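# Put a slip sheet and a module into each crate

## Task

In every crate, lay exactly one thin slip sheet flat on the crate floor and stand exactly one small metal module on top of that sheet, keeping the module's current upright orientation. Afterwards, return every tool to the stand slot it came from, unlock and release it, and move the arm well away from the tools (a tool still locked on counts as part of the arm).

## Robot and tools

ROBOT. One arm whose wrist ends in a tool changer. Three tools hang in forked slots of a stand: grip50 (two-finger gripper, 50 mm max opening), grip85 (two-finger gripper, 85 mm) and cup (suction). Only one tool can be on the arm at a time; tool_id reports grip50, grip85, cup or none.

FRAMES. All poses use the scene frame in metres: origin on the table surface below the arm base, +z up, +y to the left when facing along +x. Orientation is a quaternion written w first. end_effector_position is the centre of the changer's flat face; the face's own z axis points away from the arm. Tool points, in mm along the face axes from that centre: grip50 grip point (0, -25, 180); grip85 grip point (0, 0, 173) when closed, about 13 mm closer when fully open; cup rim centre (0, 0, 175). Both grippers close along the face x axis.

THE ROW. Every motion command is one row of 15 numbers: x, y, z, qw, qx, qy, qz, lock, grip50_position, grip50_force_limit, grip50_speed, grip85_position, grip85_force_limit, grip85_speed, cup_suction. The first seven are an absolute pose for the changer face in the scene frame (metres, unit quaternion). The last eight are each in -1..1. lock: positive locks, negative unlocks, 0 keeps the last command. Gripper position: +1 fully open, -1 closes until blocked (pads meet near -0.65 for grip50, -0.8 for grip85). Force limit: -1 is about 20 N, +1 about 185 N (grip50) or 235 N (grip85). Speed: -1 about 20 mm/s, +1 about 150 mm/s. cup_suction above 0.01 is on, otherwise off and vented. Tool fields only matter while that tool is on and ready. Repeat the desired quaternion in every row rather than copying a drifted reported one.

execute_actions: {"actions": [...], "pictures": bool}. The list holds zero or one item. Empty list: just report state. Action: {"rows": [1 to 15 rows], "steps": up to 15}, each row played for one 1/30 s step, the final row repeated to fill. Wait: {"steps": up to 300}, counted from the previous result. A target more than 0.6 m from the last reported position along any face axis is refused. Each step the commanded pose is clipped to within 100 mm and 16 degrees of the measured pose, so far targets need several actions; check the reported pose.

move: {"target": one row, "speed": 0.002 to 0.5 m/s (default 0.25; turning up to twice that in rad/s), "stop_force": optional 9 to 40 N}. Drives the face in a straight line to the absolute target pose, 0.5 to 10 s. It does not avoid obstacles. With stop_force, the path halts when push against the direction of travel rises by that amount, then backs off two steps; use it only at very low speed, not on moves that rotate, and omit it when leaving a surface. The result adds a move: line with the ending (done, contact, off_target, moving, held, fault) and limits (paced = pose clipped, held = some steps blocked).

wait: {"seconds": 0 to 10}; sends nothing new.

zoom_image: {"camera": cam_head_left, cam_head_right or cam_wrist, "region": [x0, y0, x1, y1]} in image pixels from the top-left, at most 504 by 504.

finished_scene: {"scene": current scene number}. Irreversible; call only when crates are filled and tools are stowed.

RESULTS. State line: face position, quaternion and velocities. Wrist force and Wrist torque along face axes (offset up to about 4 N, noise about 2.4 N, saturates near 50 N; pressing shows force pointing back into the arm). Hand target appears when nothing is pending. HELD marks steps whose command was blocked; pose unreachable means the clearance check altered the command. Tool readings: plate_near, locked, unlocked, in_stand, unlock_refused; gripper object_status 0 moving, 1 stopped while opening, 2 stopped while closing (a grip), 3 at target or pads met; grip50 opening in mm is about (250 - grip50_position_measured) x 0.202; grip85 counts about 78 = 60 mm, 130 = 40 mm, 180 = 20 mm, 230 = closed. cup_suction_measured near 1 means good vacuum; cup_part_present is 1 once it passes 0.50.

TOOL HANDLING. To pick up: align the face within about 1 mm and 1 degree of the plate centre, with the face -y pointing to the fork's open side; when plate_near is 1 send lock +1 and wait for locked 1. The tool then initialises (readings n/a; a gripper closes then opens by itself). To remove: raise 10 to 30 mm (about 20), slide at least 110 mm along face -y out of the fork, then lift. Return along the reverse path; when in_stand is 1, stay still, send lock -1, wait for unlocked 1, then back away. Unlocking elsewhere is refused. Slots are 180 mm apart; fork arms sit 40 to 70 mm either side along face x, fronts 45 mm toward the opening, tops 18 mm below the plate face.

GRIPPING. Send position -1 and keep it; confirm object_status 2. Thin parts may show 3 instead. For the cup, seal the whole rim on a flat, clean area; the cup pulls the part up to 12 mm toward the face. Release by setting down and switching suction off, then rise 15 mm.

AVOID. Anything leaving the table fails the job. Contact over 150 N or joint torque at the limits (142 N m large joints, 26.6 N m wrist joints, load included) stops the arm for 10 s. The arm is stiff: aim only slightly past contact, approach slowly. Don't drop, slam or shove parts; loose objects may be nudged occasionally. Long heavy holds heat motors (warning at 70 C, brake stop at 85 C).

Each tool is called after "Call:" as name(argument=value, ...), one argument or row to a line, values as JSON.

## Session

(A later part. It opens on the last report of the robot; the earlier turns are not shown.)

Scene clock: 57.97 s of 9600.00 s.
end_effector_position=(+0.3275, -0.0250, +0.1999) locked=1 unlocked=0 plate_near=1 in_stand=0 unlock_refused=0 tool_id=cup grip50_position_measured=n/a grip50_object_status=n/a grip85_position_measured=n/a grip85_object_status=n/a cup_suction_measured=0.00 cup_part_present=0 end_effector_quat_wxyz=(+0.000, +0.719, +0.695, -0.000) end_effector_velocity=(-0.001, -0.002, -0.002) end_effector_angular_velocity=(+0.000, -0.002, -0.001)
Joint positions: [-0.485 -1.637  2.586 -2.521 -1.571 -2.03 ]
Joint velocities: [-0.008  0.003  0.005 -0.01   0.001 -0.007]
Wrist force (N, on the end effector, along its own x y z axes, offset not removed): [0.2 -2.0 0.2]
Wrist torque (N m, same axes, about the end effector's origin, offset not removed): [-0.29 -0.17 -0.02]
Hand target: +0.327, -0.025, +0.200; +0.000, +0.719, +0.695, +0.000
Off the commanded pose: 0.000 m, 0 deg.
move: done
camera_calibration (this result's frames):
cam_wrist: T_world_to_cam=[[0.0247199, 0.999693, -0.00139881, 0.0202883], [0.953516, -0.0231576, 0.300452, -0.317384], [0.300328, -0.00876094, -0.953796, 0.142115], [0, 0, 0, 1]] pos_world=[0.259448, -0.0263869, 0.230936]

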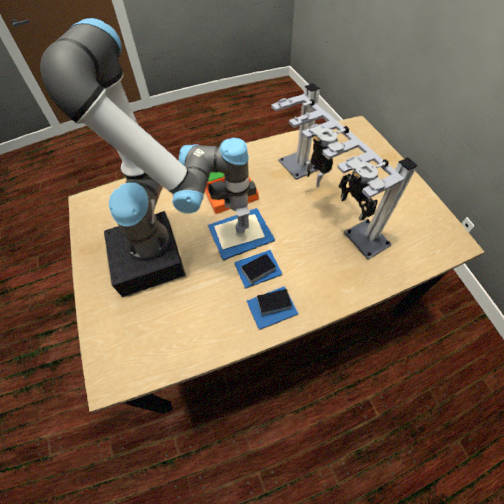

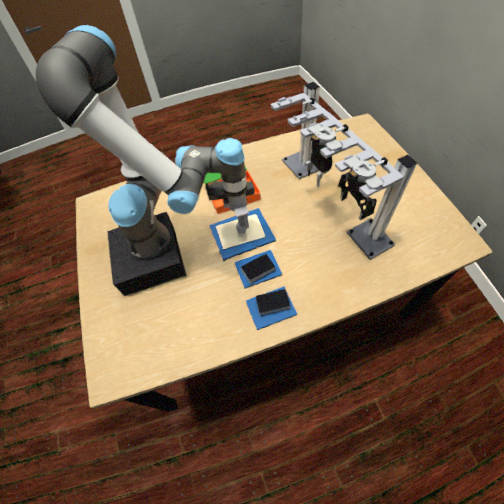

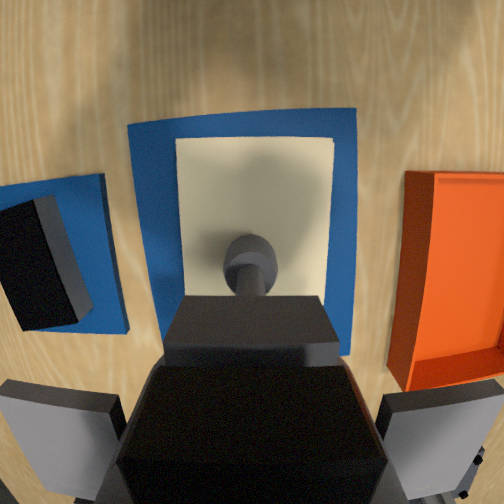

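Call:
execute_actions(
  actions=[],
)

Call:
move(
  target=[0.327,-0.023,0.183,0,0.7193,0.6947,0,0,1,0,0,1,0,0,1],
  speed=0.02,
)

Call:
move(
  target=[0.327,-0.023,0.25,0,0.7193,0.6947,0,0,1,0,0,1,0,0,1],
  speed=0.08,
)

Scene clock: 76.27 s of 9600.00 s.
end_effector_position=(+0.3274, -0.0253, +0.1997) locked=1 unlocked=0 plate_near=1 in_stand=0 unlock_refused=0 tool_id=cup grip50_position_measured=n/a grip50_object_status=n/a grip85_position_measured=n/a grip85_object_status=n/a cup_suction_measured=0.00 cup_part_present=0 end_effector_quat_wxyz=(+0.000, +0.719, +0.695, +0.000) end_effector_velocity=(-0.000, -0.000, +0.000) end_effector_angular_velocity=(-0.001, +0.000, -0.001)
Joint positions: [-0.486 -1.636  2.587 -2.523 -1.571 -2.031]
Joint velocities: [-0.001 -0.     0.     0.    -0.001  0.   ]
Wrist force (N, on the end effector, along its own x y z axes, offset not removed): [0.5 -0.3 -1.5]
Wrist torque (N m, same axes, about the end effector's origin, offset not removed): [-0.27 -0.12 -0.05]
Hand target: +0.327, -0.025, +0.200; +0.000, +0.719, +0.695, +0.000
Off the commanded pose: 0.001 m, 0 deg.
Steps of this call (steps 1 to 549: nothing new was sent). Readings (end_effector_position | what the end effector reports):
1: (+0.3274, -0.0251, +0.1999) | locked=1 unlocked=0 plate_near=1 in_stand=0 unlock_refused=0 tool_id=cup grip50_position_measured=n/a grip50_object_status=n/a grip85_position_measured=n/a grip85_object_status=n/a cup_suction_measured=0.00 cup_part_present=0
2: (+0.3274, -0.0251, +0.1998) | locked=1 unlocked=0 plate_near=1 in_stand=0 unlock_refused=0 tool_id=cup grip50_position_measured=n/a grip50_object_status=n/a grip85_position_measured=n/a grip85_object_status=n/a cup_suction_measured=0.00 cup_part_present=0
4: (+0.3274, -0.0252, +0.1998) | locked=1 unlocked=0 plate_near=1 in_stand=0 unlock_refused=0 tool_id=cup grip50_position_measured=n/a grip50_object_status=n/a grip85_position_measured=n/a grip85_object_status=n/a cup_suction_measured=0.00 cup_part_present=0
8: (+0.3274, -0.0252, +0.1998) | locked=1 unlocked=0 plate_near=1 in_stand=0 unlock_refused=0 tool_id=cup grip50_position_measured=n/a grip50_object_status=n/a grip85_position_measured=n/a grip85_object_status=n/a cup_suction_measured=0.00 cup_part_present=0
549: the state above
camera_calibration (this result's frames):
cam_wrist: T_world_to_cam=[[0.0247914, 0.999692, -0.00136923, 0.0204881], [0.953437, -0.0232325, 0.300697, -0.317257], [0.300573, -0.00876019, -0.953719, 0.141855], [0, 0, 0, 1]] pos_world=[0.259339, -0.0266098, 0.230716]

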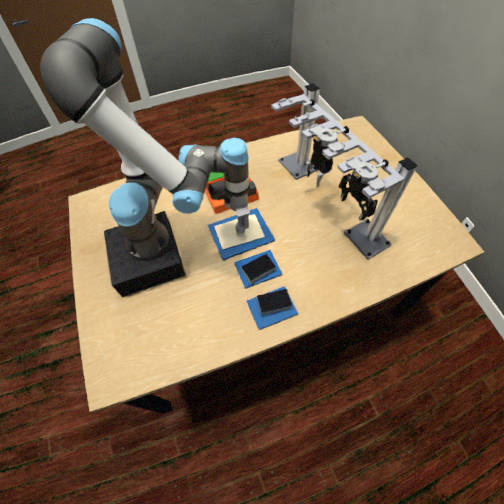

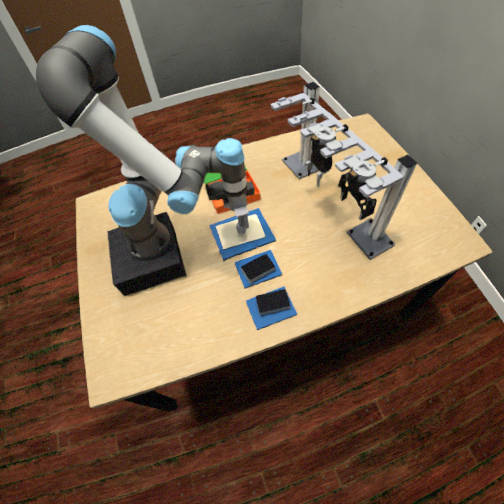

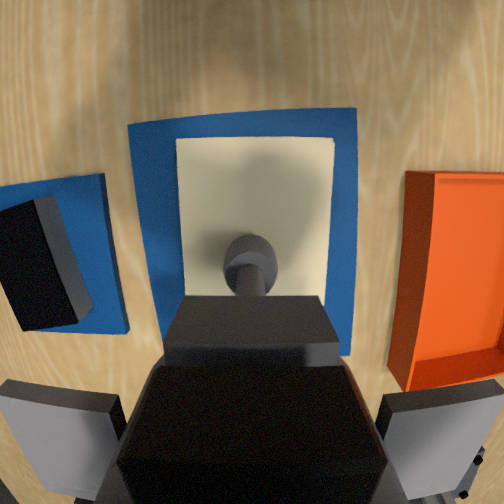

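Scene clock: 77.40 s of 9600.00 s.
end_effector_position=(+0.3270, -0.0231, +0.1833) locked=1 unlocked=0 plate_near=1 in_stand=0 unlock_refused=0 tool_id=cup grip50_position_measured=n/a grip50_object_status=n/a grip85_position_measured=n/a grip85_object_status=n/a cup_suction_measured=0.98 cup_part_present=1 end_effector_quat_wxyz=(-0.000, +0.719, +0.695, -0.000) end_effector_velocity=(-0.000, +0.001, -0.003) end_effector_angular_velocity=(+0.001, +0.001, +0.001)
Joint positions: [-0.48  -1.575  2.606 -2.602 -1.571 -2.025]
Joint velocities: [ 0.002  0.012  0.003 -0.014  0.     0.001]
Wrist force (N, on the end effector, along its own x y z axes, offset not removed): [0.5 -1.1 -1.5]
Wrist torque (N m, same axes, about the end effector's origin, offset not removed): [-0.16 -0.12 -0.11]
Hand target: +0.327, -0.023, +0.183; -0.000, +0.719, +0.695, -0.000
Off the commanded pose: 0.000 m, 0 deg.
move: done
camera_calibration (this result's frames):
cam_wrist: T_world_to_cam=[[0.024786, 0.999692, -0.000851246, 0.0181811], [0.953667, -0.0233894, 0.299954, -0.311894], [0.299842, -0.00824648, -0.953953, 0.126634], [0, 0, 0, 1]] pos_world=[0.259022, -0.0244263, 0.214373]

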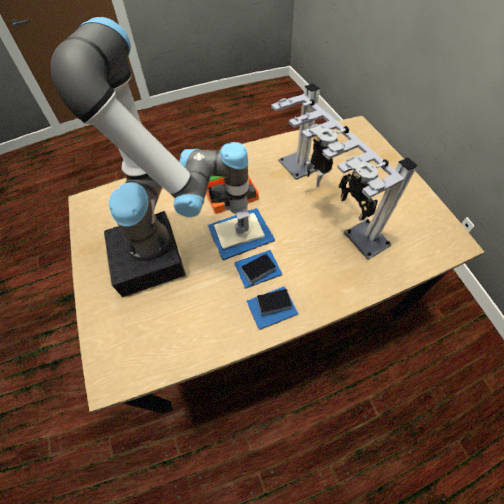

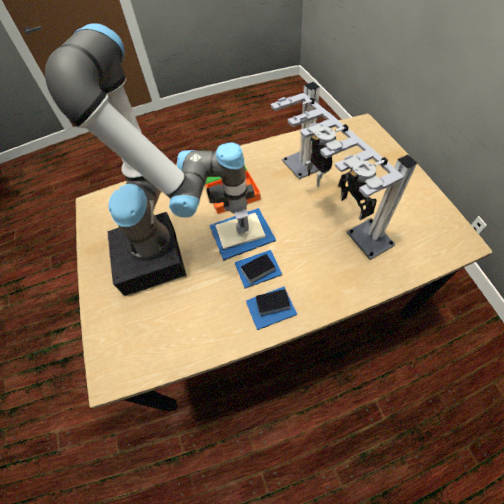

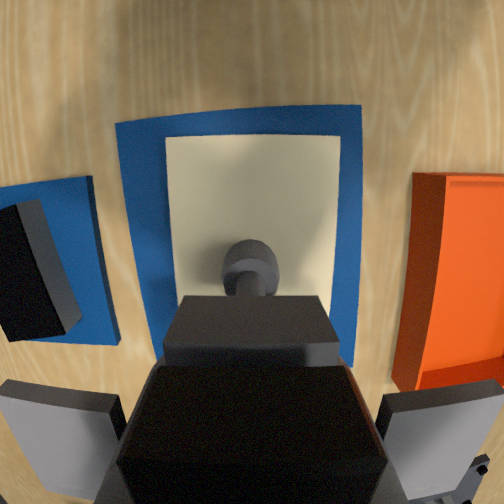

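Scene clock: 78.73 s of 9600.00 s.
end_effector_position=(+0.3269, -0.0229, +0.2498) locked=1 unlocked=0 plate_near=1 in_stand=0 unlock_refused=0 tool_id=cup grip50_position_measured=n/a grip50_object_status=n/a grip85_position_measured=n/a grip85_object_status=n/a cup_suction_measured=0.99 cup_part_present=1 end_effector_quat_wxyz=(+0.000, +0.719, +0.695, +0.000) end_effector_velocity=(-0.001, +0.000, +0.002) end_effector_angular_velocity=(+0.001, +0.002, +0.000)
Joint positions: [-0.48  -1.796  2.518 -2.293 -1.571 -2.025]
Joint velocities: [-0.    -0.008 -0.004  0.014 -0.    -0.001]
Wrist force (N, on the end effector, along its own x y z axes, offset not removed): [2.5 1.8 -0.9]
Wrist torque (N m, same axes, about the end effector's origin, offset not removed): [0.04 -0.23 -0.04]
Hand target: +0.327, -0.023, +0.250; +0.000, +0.719, +0.695, +0.000
Off the commanded pose: 0.000 m, 0 deg.
move: done
camera_calibration (this result's frames):
cam_wrist: T_world_to_cam=[[0.0247251, 0.999694, -0.00097285, 0.018146], [0.953621, -0.0232936, 0.300107, -0.331748], [0.299992, -0.00834789, -0.953905, 0.19004], [0, 0, 0, 1]] pos_world=[0.258903, -0.0242816, 0.280858]

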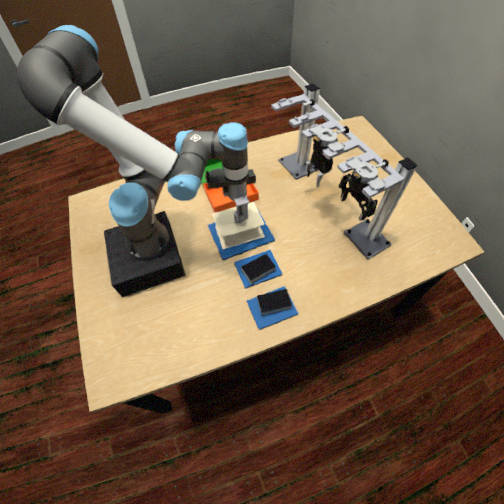

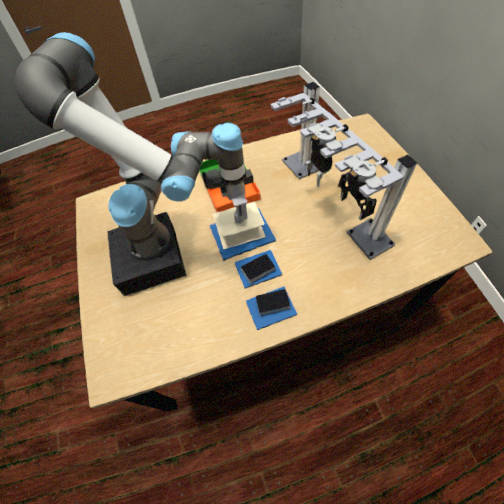

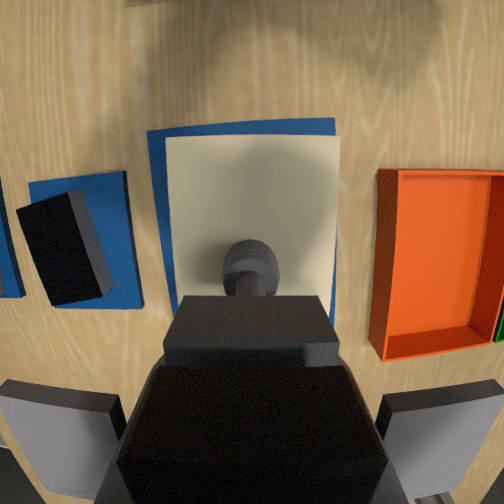

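Call:
move(
  target=[0.360,0.170,0.25,0,0.6947,0.7193,0,0,1,0,0,1,0,0,1],
  speed=0.15,
)

Call:
move(
  target=[0.360,0.170,0.215,0,0.6947,0.7193,0,0,1,0,0,1,0,0,1],
  speed=0.05,
)

Scene clock: 84.60 s of 9600.00 s.
end_effector_position=(+0.3599, +0.1700, +0.2500) locked=1 unlocked=0 plate_near=1 in_stand=0 unlock_refused=0 tool_id=cup grip50_position_measured=n/a grip50_object_status=n/a grip85_position_measured=n/a grip85_object_status=n/a cup_suction_measured=0.99 cup_part_present=1 end_effector_quat_wxyz=(-0.001, +0.695, +0.719, -0.000) end_effector_velocity=(+0.001, +0.002, -0.001) end_effector_angular_velocity=(-0.001, +0.001, +0.000)
Joint positions: [ 0.109 -1.594  2.351 -2.328 -1.57  -1.506]
Joint velocities: [ 0.006  0.006 -0.004 -0.    -0.001  0.006]
Wrist force (N, on the end effector, along its own x y z axes, offset not removed): [1.5 -0.4 -0.2]
Wrist torque (N m, same axes, about the end effector's origin, offset not removed): [-0.09 -0.08 -0.14]
Hand target: +0.360, +0.170, +0.250; -0.000, +0.695, +0.719, -0.000
Off the commanded pose: 0.000 m, 0 deg.
move: done
camera_calibration (this result's frames):
cam_wrist: T_world_to_cam=[[-0.044742, 0.998999, -0.000237707, -0.150544], [0.953222, 0.042763, 0.299232, -0.369609], [0.298943, 0.0131617, -0.95418, 0.17875], [0, 0, 0, 1]] pos_world=[0.292148, 0.163847, 0.281122]

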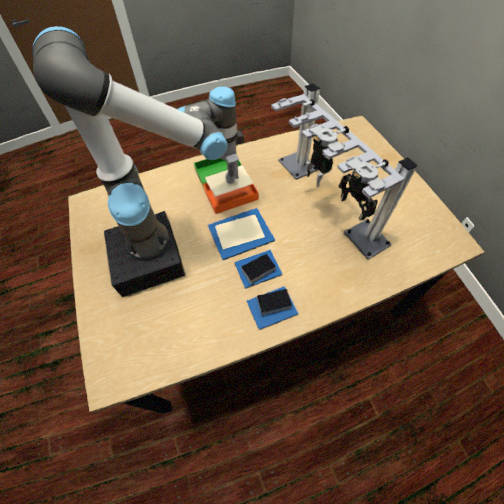

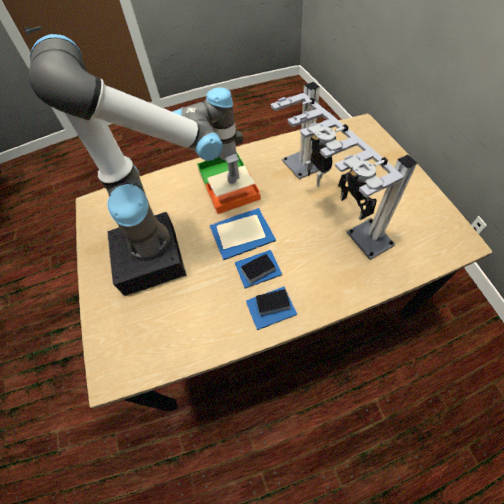

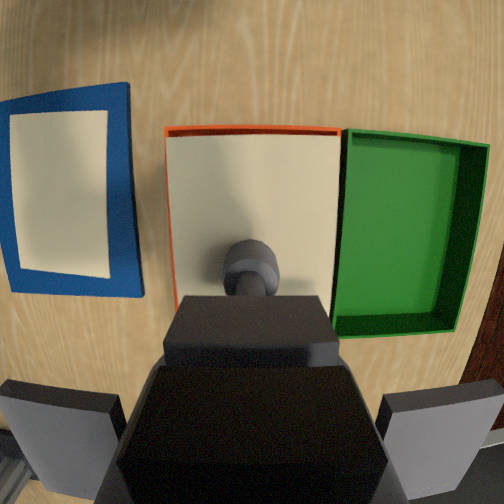

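Scene clock: 85.73 s of 9600.00 s.
end_effector_position=(+0.3601, +0.1699, +0.2153) locked=1 unlocked=0 plate_near=1 in_stand=0 unlock_refused=0 tool_id=cup grip50_position_measured=n/a grip50_object_status=n/a grip85_position_measured=n/a grip85_object_status=n/a cup_suction_measured=0.99 cup_part_present=1 end_effector_quat_wxyz=(-0.000, +0.695, +0.719, -0.000) end_effector_velocity=(+0.000, +0.000, -0.003) end_effector_angular_velocity=(+0.000, +0.000, +0.001)
Joint positions: [ 0.109 -1.507  2.392 -2.456 -1.571 -1.506]
Joint velocities: [ 0.001  0.008  0.002 -0.01   0.     0.   ]
Wrist force (N, on the end effector, along its own x y z axes, offset not removed): [2.6 -0.4 -1.7]
Wrist torque (N m, same axes, about the end effector's origin, offset not removed): [-0.25 -0.34 -0.05]
Hand target: +0.360, +0.170, +0.215; -0.000, +0.695, +0.719, -0.000
Off the commanded pose: 0.000 m, 0 deg.
move: done
camera_calibration (this result's frames):
cam_wrist: T_world_to_cam=[[-0.0447941, 0.998996, -0.000882746, -0.150373], [0.952991, 0.0429964, 0.299932, -0.359504], [0.299669, 0.012594, -0.95396, 0.145295], [0, 0, 0, 1]] pos_world=[0.292328, 0.163849, 0.2463]

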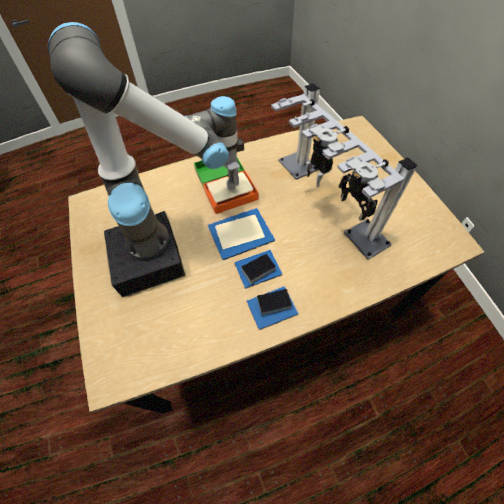

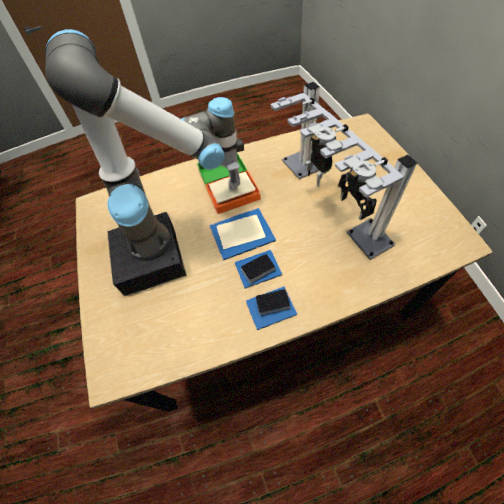

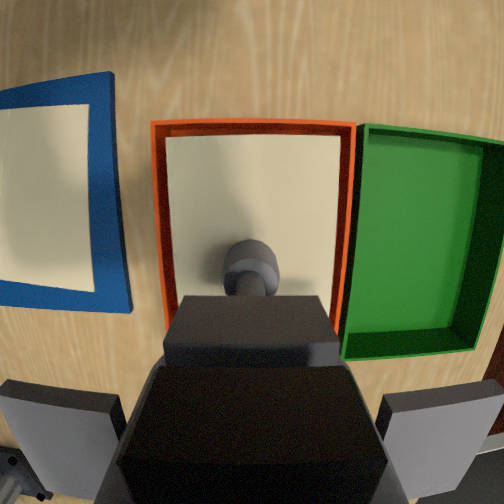

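Call:
move(
  target=[0.360,0.170,0.1695,0,0.6947,0.7193,0,0,1,0,0,1,0,0,1],
  speed=0.03,
)

Call:
execute_actions(
  actions=[
    {"rows":[[0.360,0.170,0.1695,0,0.6947,0.7193,0,0,1,0,0,1,0,0,-1]],"steps":10},
  ],
  pictures=false,
)

Call:
move(
  target=[0.360,0.170,0.25,0,0.6947,0.7193,0,0,1,0,0,1,0,0,-1],
  speed=0.1,
)

Call:
move(
  target=[0.327,-0.023,0.24,0,0.7193,0.6947,0,0,1,0,0,1,0,0,-1],
)

Call:
move(
  target=[0.327,-0.023,0.20,0,0.7193,0.6947,0,0,1,0,0,1,0,0,1],
  speed=0.1,
)

Scene clock: 96.33 s of 9600.00 s.
end_effector_position=(+0.3601, +0.1700, +0.1697) locked=1 unlocked=0 plate_near=1 in_stand=0 unlock_refused=0 tool_id=cup grip50_position_measured=n/a grip50_object_status=n/a grip85_position_measured=n/a grip85_object_status=n/a cup_suction_measured=0.99 cup_part_present=1 end_effector_quat_wxyz=(-0.000, +0.695, +0.719, -0.000) end_effector_velocity=(-0.000, +0.000, -0.003) end_effector_angular_velocity=(+0.001, +0.002, +0.001)
Joint positions: [ 0.109 -1.374  2.432 -2.629 -1.571 -1.506]
Joint velocities: [ 0.001  0.01   0.002 -0.01   0.001  0.   ]
Wrist force (N, on the end effector, along its own x y z axes, offset not removed): [1.0 0.6 0.2]
Wrist torque (N m, same axes, about the end effector's origin, offset not removed): [-0.08 -0.12 0.00]
Hand target: +0.360, +0.170, +0.169; -0.000, +0.695, +0.719, -0.000
Off the commanded pose: 0.000 m, 0 deg.
move: done
camera_calibration (this result's frames):
cam_wrist: T_world_to_cam=[[-0.0448111, 0.998995, -0.000889225, -0.150468], [0.952985, 0.0430143, 0.299949, -0.345853], [0.299686, 0.0125936, -0.953955, 0.101871], [0, 0, 0, 1]] pos_world=[0.292321, 0.16391, 0.200785]

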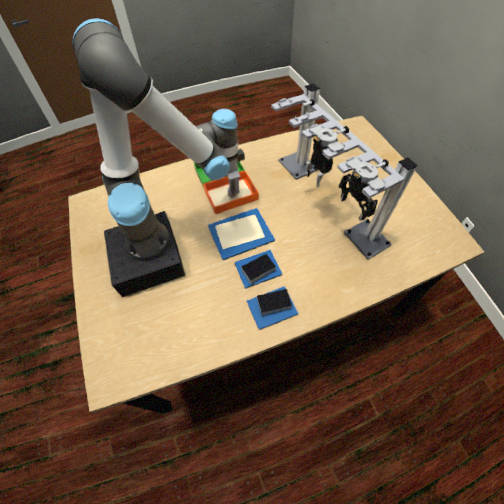

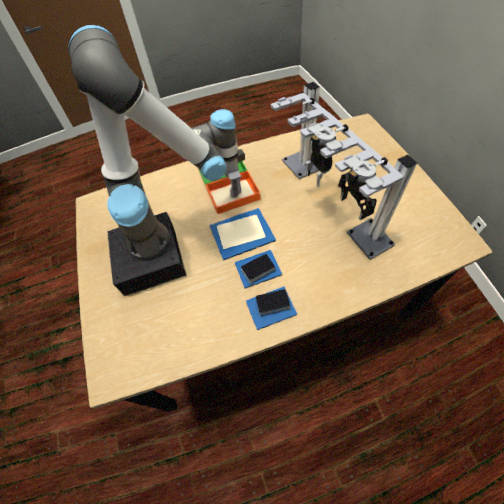

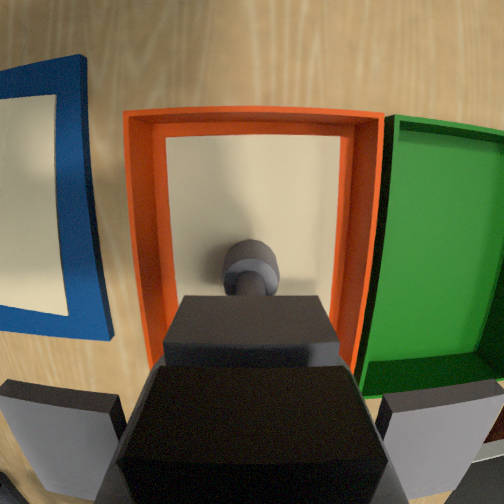

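Scene clock: 96.67 s of 9600.00 s.
end_effector_position=(+0.3600, +0.1700, +0.1695) locked=1 unlocked=0 plate_near=1 in_stand=0 unlock_refused=0 tool_id=cup grip50_position_measured=n/a grip50_object_status=n/a grip85_position_measured=n/a grip85_object_status=n/a cup_suction_measured=0.00 cup_part_present=0 end_effector_quat_wxyz=(+0.000, +0.695, +0.719, +0.000) end_effector_velocity=(-0.000, -0.001, -0.000) end_effector_angular_velocity=(-0.001, +0.001, -0.002)
Joint positions: [ 0.109 -1.374  2.432 -2.63  -1.571 -1.506]
Joint velocities: [-0.002  0.     0.001 -0.001 -0.001 -0.   ]
Wrist force (N, on the end effector, along its own x y z axes, offset not removed): [1.5 -0.5 -17.6]
Wrist torque (N m, same axes, about the end effector's origin, offset not removed): [-0.04 -0.28 -0.07]
Hand target: +0.360, +0.170, +0.169; -0.000, +0.695, +0.719, -0.000
Off the commanded pose: 0.000 m, 0 deg.
Steps of this call (steps 1 to 10: all 10 steps of this action). Readings (end_effector_position | what the end effector reports):
1: (+0.3601, +0.1700, +0.1697) | locked=1 unlocked=0 plate_near=1 in_stand=0 unlock_refused=0 tool_id=cup grip50_position_measured=n/a grip50_object_status=n/a grip85_position_measured=n/a grip85_object_status=n/a cup_suction_measured=0.64 cup_part_present=1
2: (+0.3601, +0.1700, +0.1696) | locked=1 unlocked=0 plate_near=1 in_stand=0 unlock_refused=0 tool_id=cup grip50_position_measured=n/a grip50_object_status=n/a grip85_position_measured=n/a grip85_object_status=n/a cup_suction_measured=0.26 cup_part_present=0
4: (+0.3601, +0.1700, +0.1696) | locked=1 unlocked=0 plate_near=1 in_stand=0 unlock_refused=0 tool_id=cup grip50_position_measured=n/a grip50_object_status=n/a grip85_position_measured=n/a grip85_object_status=n/a cup_suction_measured=0.00 cup_part_present=0
8: (+0.3601, +0.1700, +0.1696) | locked=1 unlocked=0 plate_near=1 in_stand=0 unlock_refused=0 tool_id=cup grip50_position_measured=n/a grip50_object_status=n/a grip85_position_measured=n/a grip85_object_status=n/a cup_suction_measured=0.00 cup_part_present=0
10: the state above

Scene clock: 98.23 s of 9600.00 s.
end_effector_position=(+0.3599, +0.1700, +0.2498) locked=1 unlocked=0 plate_near=1 in_stand=0 unlock_refused=0 tool_id=cup grip50_position_measured=n/a grip50_object_status=n/a grip85_position_measured=n/a grip85_object_status=n/a cup_suction_measured=0.00 cup_part_present=0 end_effector_quat_wxyz=(+0.000, +0.695, +0.719, +0.000) end_effector_velocity=(+0.000, -0.001, +0.003) end_effector_angular_velocity=(-0.001, +0.002, -0.001)
Joint positions: [ 0.109 -1.593  2.352 -2.33  -1.571 -1.506]
Joint velocities: [-0.002 -0.006 -0.004  0.012 -0.001 -0.   ]
Wrist force (N, on the end effector, along its own x y z axes, offset not removed): [0.2 0.1 -1.0]
Wrist torque (N m, same axes, about the end effector's origin, offset not removed): [-0.24 -0.11 -0.12]
Hand target: +0.360, +0.170, +0.250; +0.000, +0.695, +0.719, +0.000
Off the commanded pose: 0.000 m, 0 deg.
move: done
camera_calibration (this result's frames):
cam_wrist: T_world_to_cam=[[-0.044857, 0.998993, -0.000918268, -0.150401], [0.952926, 0.0430644, 0.300129, -0.369707], [0.299867, 0.0125879, -0.953898, 0.178207], [0, 0, 0, 1]] pos_world=[0.292119, 0.163928, 0.280813]

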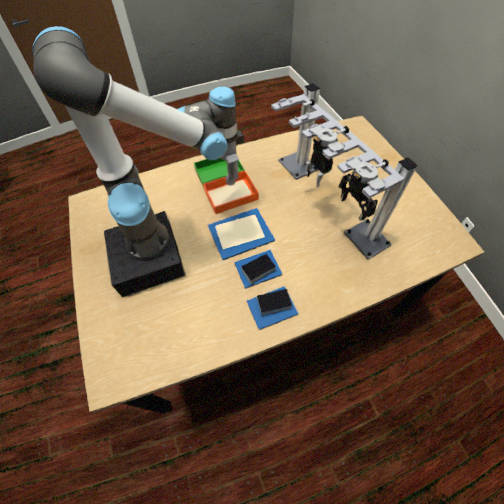

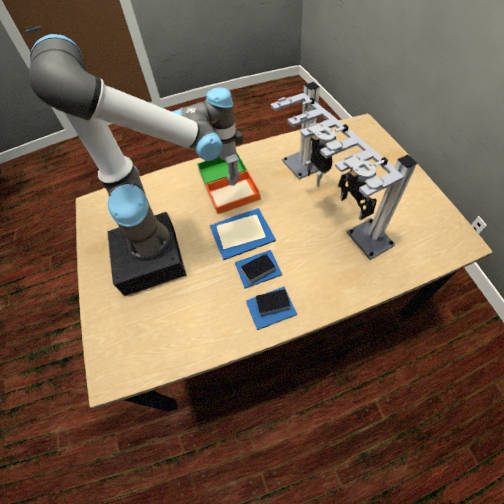

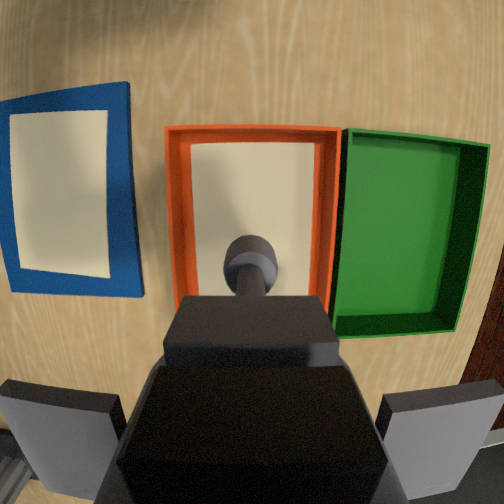

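Scene clock: 99.73 s of 9600.00 s.
end_effector_position=(+0.3271, -0.0229, +0.2400) locked=1 unlocked=0 plate_near=1 in_stand=0 unlock_refused=0 tool_id=cup grip50_position_measured=n/a grip50_object_status=n/a grip85_position_measured=n/a grip85_object_status=n/a cup_suction_measured=0.00 cup_part_present=0 end_effector_quat_wxyz=(+0.001, +0.719, +0.695, +0.000) end_effector_velocity=(-0.000, -0.002, -0.000) end_effector_angular_velocity=(+0.003, +0.000, +0.001)
Joint positions: [-0.479 -1.768  2.533 -2.337 -1.571 -2.025]
Joint velocities: [-0.008 -0.001  0.001  0.002  0.003 -0.009]
Wrist force (N, on the end effector, along its own x y z axes, offset not removed): [1.4 -0.7 0.4]
Wrist torque (N m, same axes, about the end effector's origin, offset not removed): [-0.15 -0.30 0.04]
Hand target: +0.327, -0.023, +0.240; +0.000, +0.719, +0.695, +0.000
Off the commanded pose: 0.000 m, 0 deg.
move: done
camera_calibration (this result's frames):
cam_wrist: T_world_to_cam=[[0.0248379, 0.99969, -0.00156981, 0.0182696], [0.953418, -0.023216, 0.300759, -0.32907], [0.300629, -0.00896691, -0.953699, 0.180299], [0, 0, 0, 1]] pos_world=[0.259084, -0.0242869, 0.27095]

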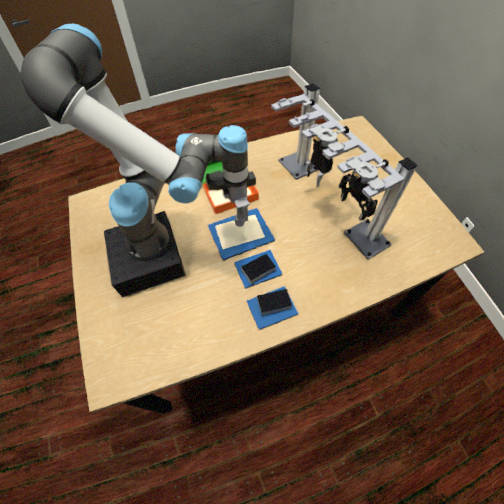

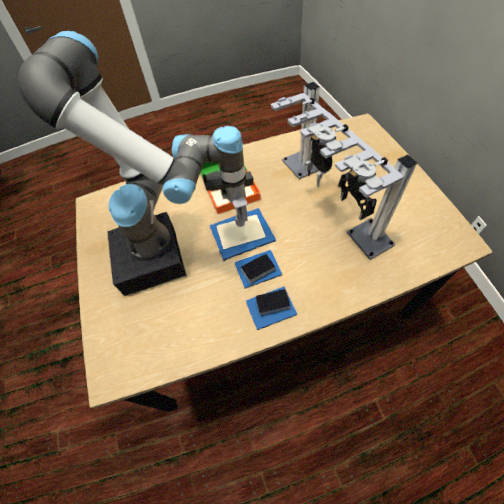

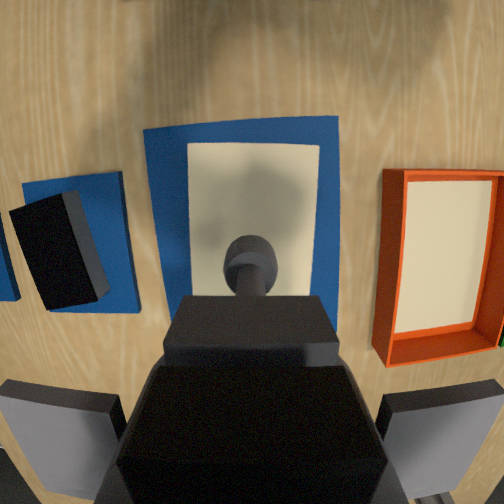

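Scene clock: 100.70 s of 9600.00 s.
end_effector_position=(+0.3270, -0.0230, +0.2003) locked=1 unlocked=0 plate_near=1 in_stand=0 unlock_refused=0 tool_id=cup grip50_position_measured=n/a grip50_object_status=n/a grip85_position_measured=n/a grip85_object_status=n/a cup_suction_measured=0.00 cup_part_present=0 end_effector_quat_wxyz=(-0.000, +0.719, +0.695, +0.000) end_effector_velocity=(+0.000, +0.000, -0.003) end_effector_angular_velocity=(+0.001, -0.001, +0.001)
Joint positions: [-0.48  -1.64   2.587 -2.518 -1.571 -2.025]
Joint velocities: [ 0.001  0.012  0.003 -0.015  0.001  0.001]
Wrist force (N, on the end effector, along its own x y z axes, offset not removed): [1.8 -0.7 -1.4]
Wrist torque (N m, same axes, about the end effector's origin, offset not removed): [-0.23 -0.27 -0.08]
Hand target: +0.327, -0.023, +0.200; -0.000, +0.719, +0.695, -0.000
Off the commanded pose: 0.000 m, 0 deg.
move: done
camera_calibration (this result's frames):
cam_wrist: T_world_to_cam=[[0.024868, 0.99969, -0.000737041, 0.0181346], [0.953681, -0.0235024, 0.299899, -0.316961], [0.299789, -0.00816079, -0.953971, 0.142805], [0, 0, 0, 1]] pos_world=[0.259018, -0.0244129, 0.231302]

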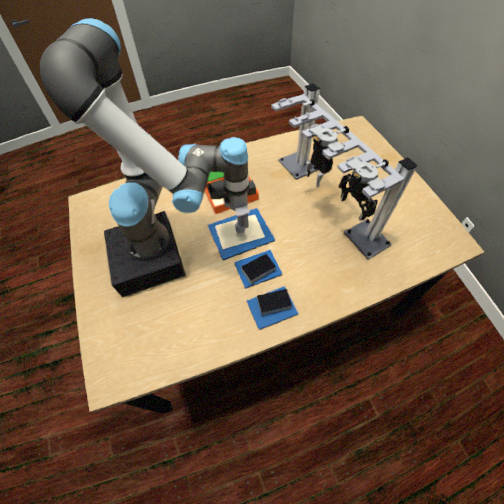

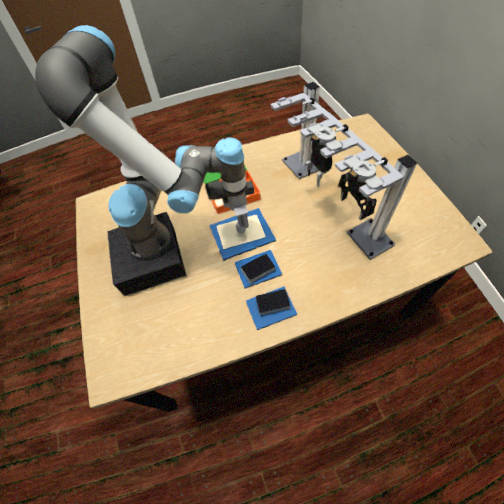

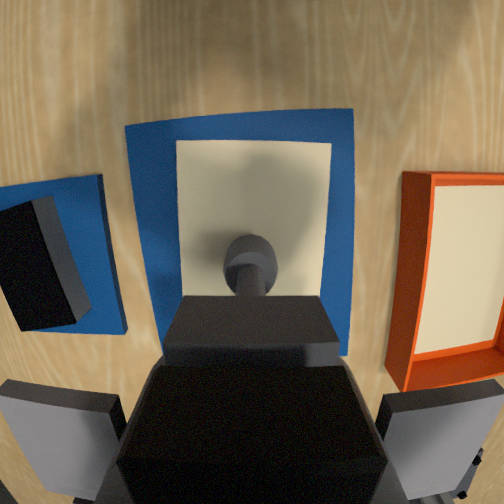

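Call:
move(
  target=[0.328,-0.023,0.181,0,0.7284,0.6852,0,0,1,0,0,1,0,0,1],
  speed=0.02,
)

Call:
move(
  target=[0.328,-0.023,0.25,0,0.7284,0.6852,0,0,1,0,0,1,0,0,1],
  speed=0.08,
)

Call:
move(
  target=[0.356,0.311,0.25,0,0.6947,0.7193,0,0,1,0,0,1,0,0,1],
  speed=0.18,
)

Call:
move(
  target=[0.356,0.311,0.217,0,0.6947,0.7193,0,0,1,0,0,1,0,0,1],
  speed=0.05,
)

Scene clock: 107.90 s of 9600.00 s.
end_effector_position=(+0.3280, -0.0230, +0.1813) locked=1 unlocked=0 plate_near=1 in_stand=0 unlock_refused=0 tool_id=cup grip50_position_measured=n/a grip50_object_status=n/a grip85_position_measured=n/a grip85_object_status=n/a cup_suction_measured=0.98 cup_part_present=1 end_effector_quat_wxyz=(-0.000, +0.728, +0.685, -0.000) end_effector_velocity=(+0.000, -0.000, -0.003) end_effector_angular_velocity=(+0.001, +0.000, -0.005)
Joint positions: [-0.478 -1.565  2.606 -2.612 -1.571 -1.998]
Joint velocities: [-0.     0.013  0.002 -0.015  0.001  0.005]
Wrist force (N, on the end effector, along its own x y z axes, offset not removed): [1.9 1.4 0.1]
Wrist torque (N m, same axes, about the end effector's origin, offset not removed): [-0.12 -0.19 -0.11]
Hand target: +0.328, -0.023, +0.181; -0.000, +0.728, +0.685, -0.000
Off the commanded pose: 0.000 m, 0 deg.
move: done
camera_calibration (this result's frames):
cam_wrist: T_world_to_cam=[[0.0505732, 0.99872, -0.000836912, 0.00963009], [0.952749, -0.047994, 0.299944, -0.312489], [0.29952, -0.0159665, -0.953956, 0.124362], [0, 0, 0, 1]] pos_world=[0.259987, -0.0226297, 0.212373]

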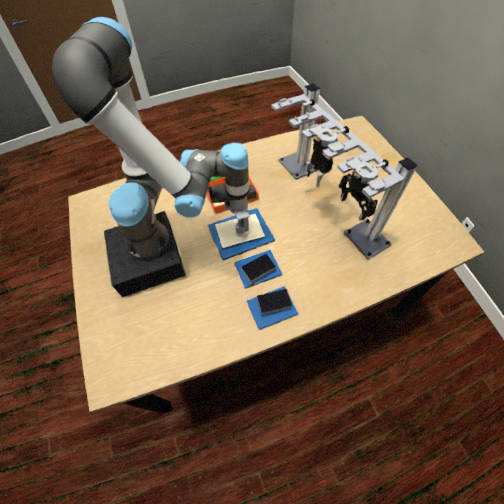

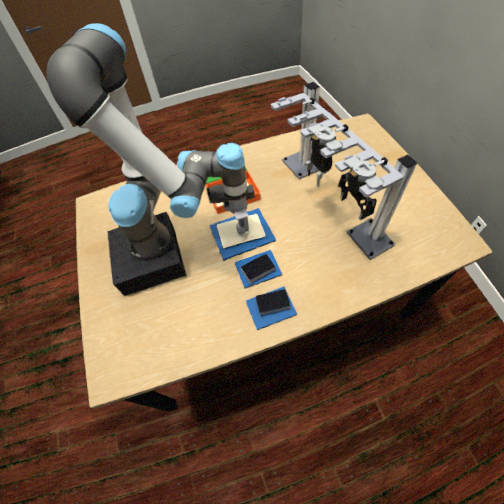

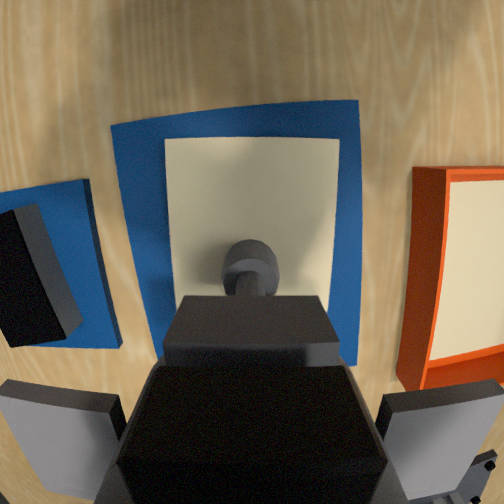

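Scene clock: 109.27 s of 9600.00 s.
end_effector_position=(+0.3279, -0.0229, +0.2498) locked=1 unlocked=0 plate_near=1 in_stand=0 unlock_refused=0 tool_id=cup grip50_position_measured=n/a grip50_object_status=n/a grip85_position_measured=n/a grip85_object_status=n/a cup_suction_measured=0.99 cup_part_present=1 end_effector_quat_wxyz=(+0.000, +0.728, +0.685, +0.000) end_effector_velocity=(-0.000, +0.000, +0.002) end_effector_angular_velocity=(+0.000, +0.001, -0.000)
Joint positions: [-0.478 -1.793  2.515 -2.294 -1.571 -1.997]
Joint velocities: [-0.    -0.006 -0.004  0.011 -0.001  0.   ]
Wrist force (N, on the end effector, along its own x y z axes, offset not removed): [1.6 0.6 -1.4]
Wrist torque (N m, same axes, about the end effector's origin, offset not removed): [-0.07 -0.25 -0.08]
Hand target: +0.328, -0.023, +0.250; +0.000, +0.728, +0.685, +0.000
Off the commanded pose: 0.000 m, 0 deg.
move: done
camera_calibration (this result's frames):
cam_wrist: T_world_to_cam=[[0.051017, 0.998697, -0.000968457, 0.00947531], [0.952679, -0.0483752, 0.300105, -0.332965], [0.299667, -0.0162331, -0.953906, 0.189675], [0, 0, 0, 1]] pos_world=[0.259886, -0.0224912, 0.280866]

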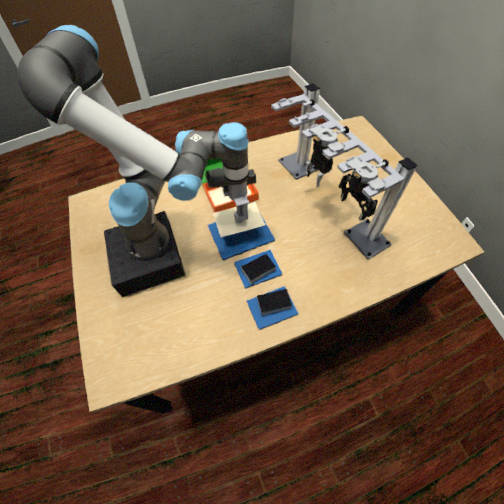

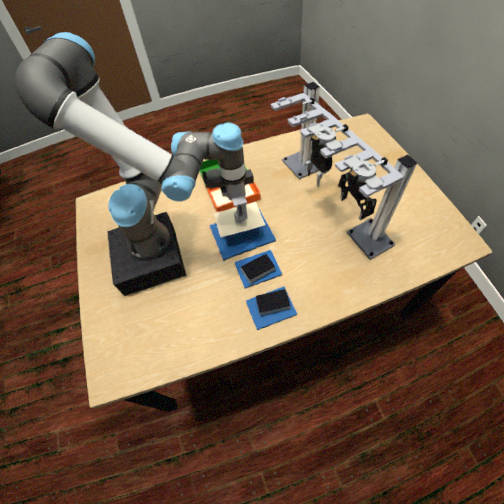

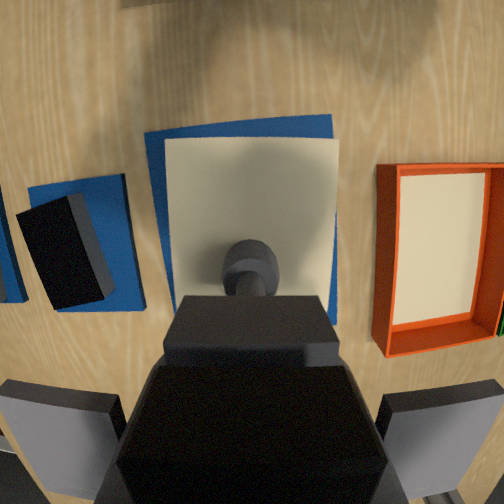

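Scene clock: 111.77 s of 9600.00 s.
end_effector_position=(+0.3558, +0.3110, +0.2501) locked=1 unlocked=0 plate_near=1 in_stand=0 unlock_refused=0 tool_id=cup grip50_position_measured=n/a grip50_object_status=n/a grip85_position_measured=n/a grip85_object_status=n/a cup_suction_measured=0.99 cup_part_present=1 end_effector_quat_wxyz=(-0.001, +0.695, +0.719, -0.000) end_effector_velocity=(+0.001, +0.003, +0.000) end_effector_angular_velocity=(-0.001, -0.001, +0.001)
Joint positions: [ 0.441 -1.419  2.16  -2.311 -1.57  -1.173]
Joint velocities: [ 0.005  0.006 -0.007  0.001 -0.001  0.004]
Wrist force (N, on the end effector, along its own x y z axes, offset not removed): [0.5 -1.7 -2.5]
Wrist torque (N m, same axes, about the end effector's origin, offset not removed): [-0.26 -0.15 -0.11]
Hand target: +0.356, +0.311, +0.250; -0.001, +0.695, +0.719, -0.000
Off the commanded pose: 0.000 m, 0 deg.
move: done
camera_calibration (this result's frames):
cam_wrist: T_world_to_cam=[[-0.0447383, 0.998999, -0.000164773, -0.291672], [0.953392, 0.0427451, 0.298692, -0.371684], [0.2984, 0.0132059, -0.954349, 0.178369], [0, 0, 0, 1]] pos_world=[0.288086, 0.304912, 0.281197]

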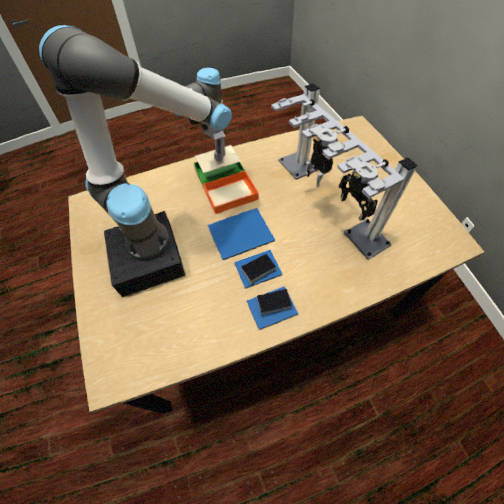

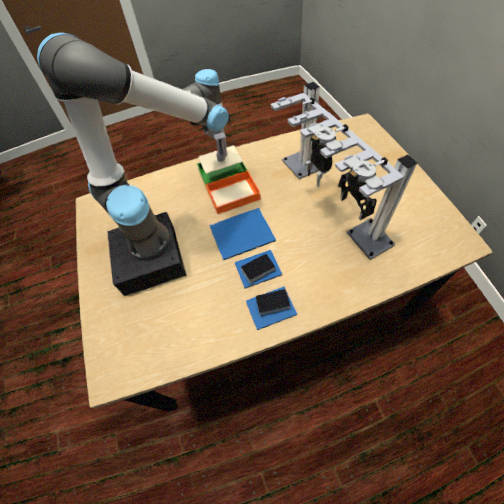

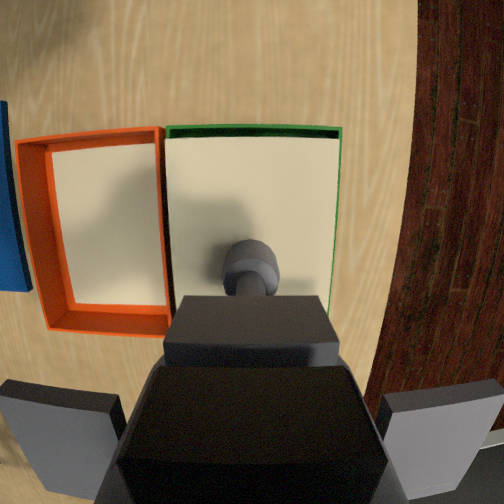

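Scene clock: 112.87 s of 9600.00 s.
end_effector_position=(+0.3560, +0.3110, +0.2173) locked=1 unlocked=0 plate_near=1 in_stand=0 unlock_refused=0 tool_id=cup grip50_position_measured=n/a grip50_object_status=n/a grip85_position_measured=n/a grip85_object_status=n/a cup_suction_measured=0.99 cup_part_present=1 end_effector_quat_wxyz=(-0.000, +0.695, +0.719, -0.000) end_effector_velocity=(-0.000, +0.000, -0.002) end_effector_angular_velocity=(-0.001, +0.000, +0.001)
Joint positions: [ 0.442 -1.352  2.193 -2.412 -1.571 -1.173]
Joint velocities: [ 0.001  0.005  0.002 -0.007 -0.     0.   ]
Wrist force (N, on the end effector, along its own x y z axes, offset not removed): [1.5 -0.1 -0.6]
Wrist torque (N m, same axes, about the end effector's origin, offset not removed): [-0.14 -0.10 -0.10]
Hand target: +0.356, +0.311, +0.217; -0.000, +0.695, +0.719, -0.000
Off the commanded pose: 0.000 m, 0 deg.
move: done
camera_calibration (this result's frames):
cam_wrist: T_world_to_cam=[[-0.0448368, 0.998994, -0.000894187, -0.291462], [0.952983, 0.0430402, 0.299953, -0.362342], [0.29969, 0.0125968, -0.953954, 0.146626], [0, 0, 0, 1]] pos_world=[0.288295, 0.304917, 0.248299]

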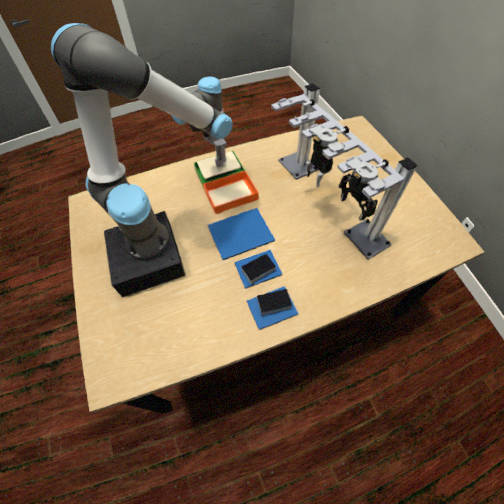

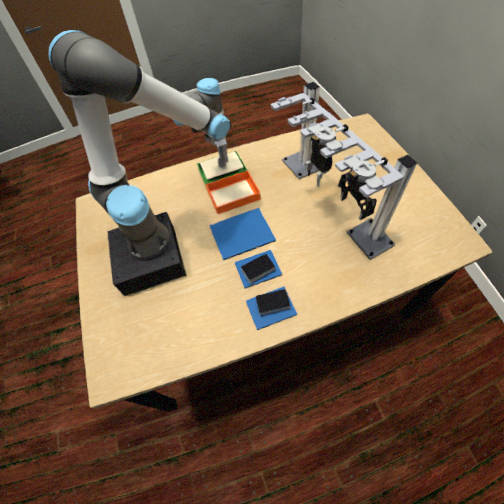

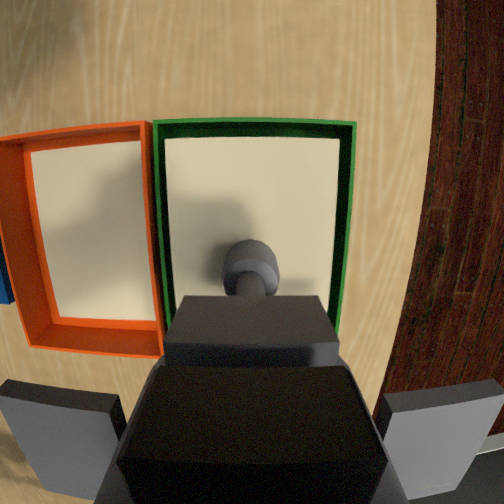

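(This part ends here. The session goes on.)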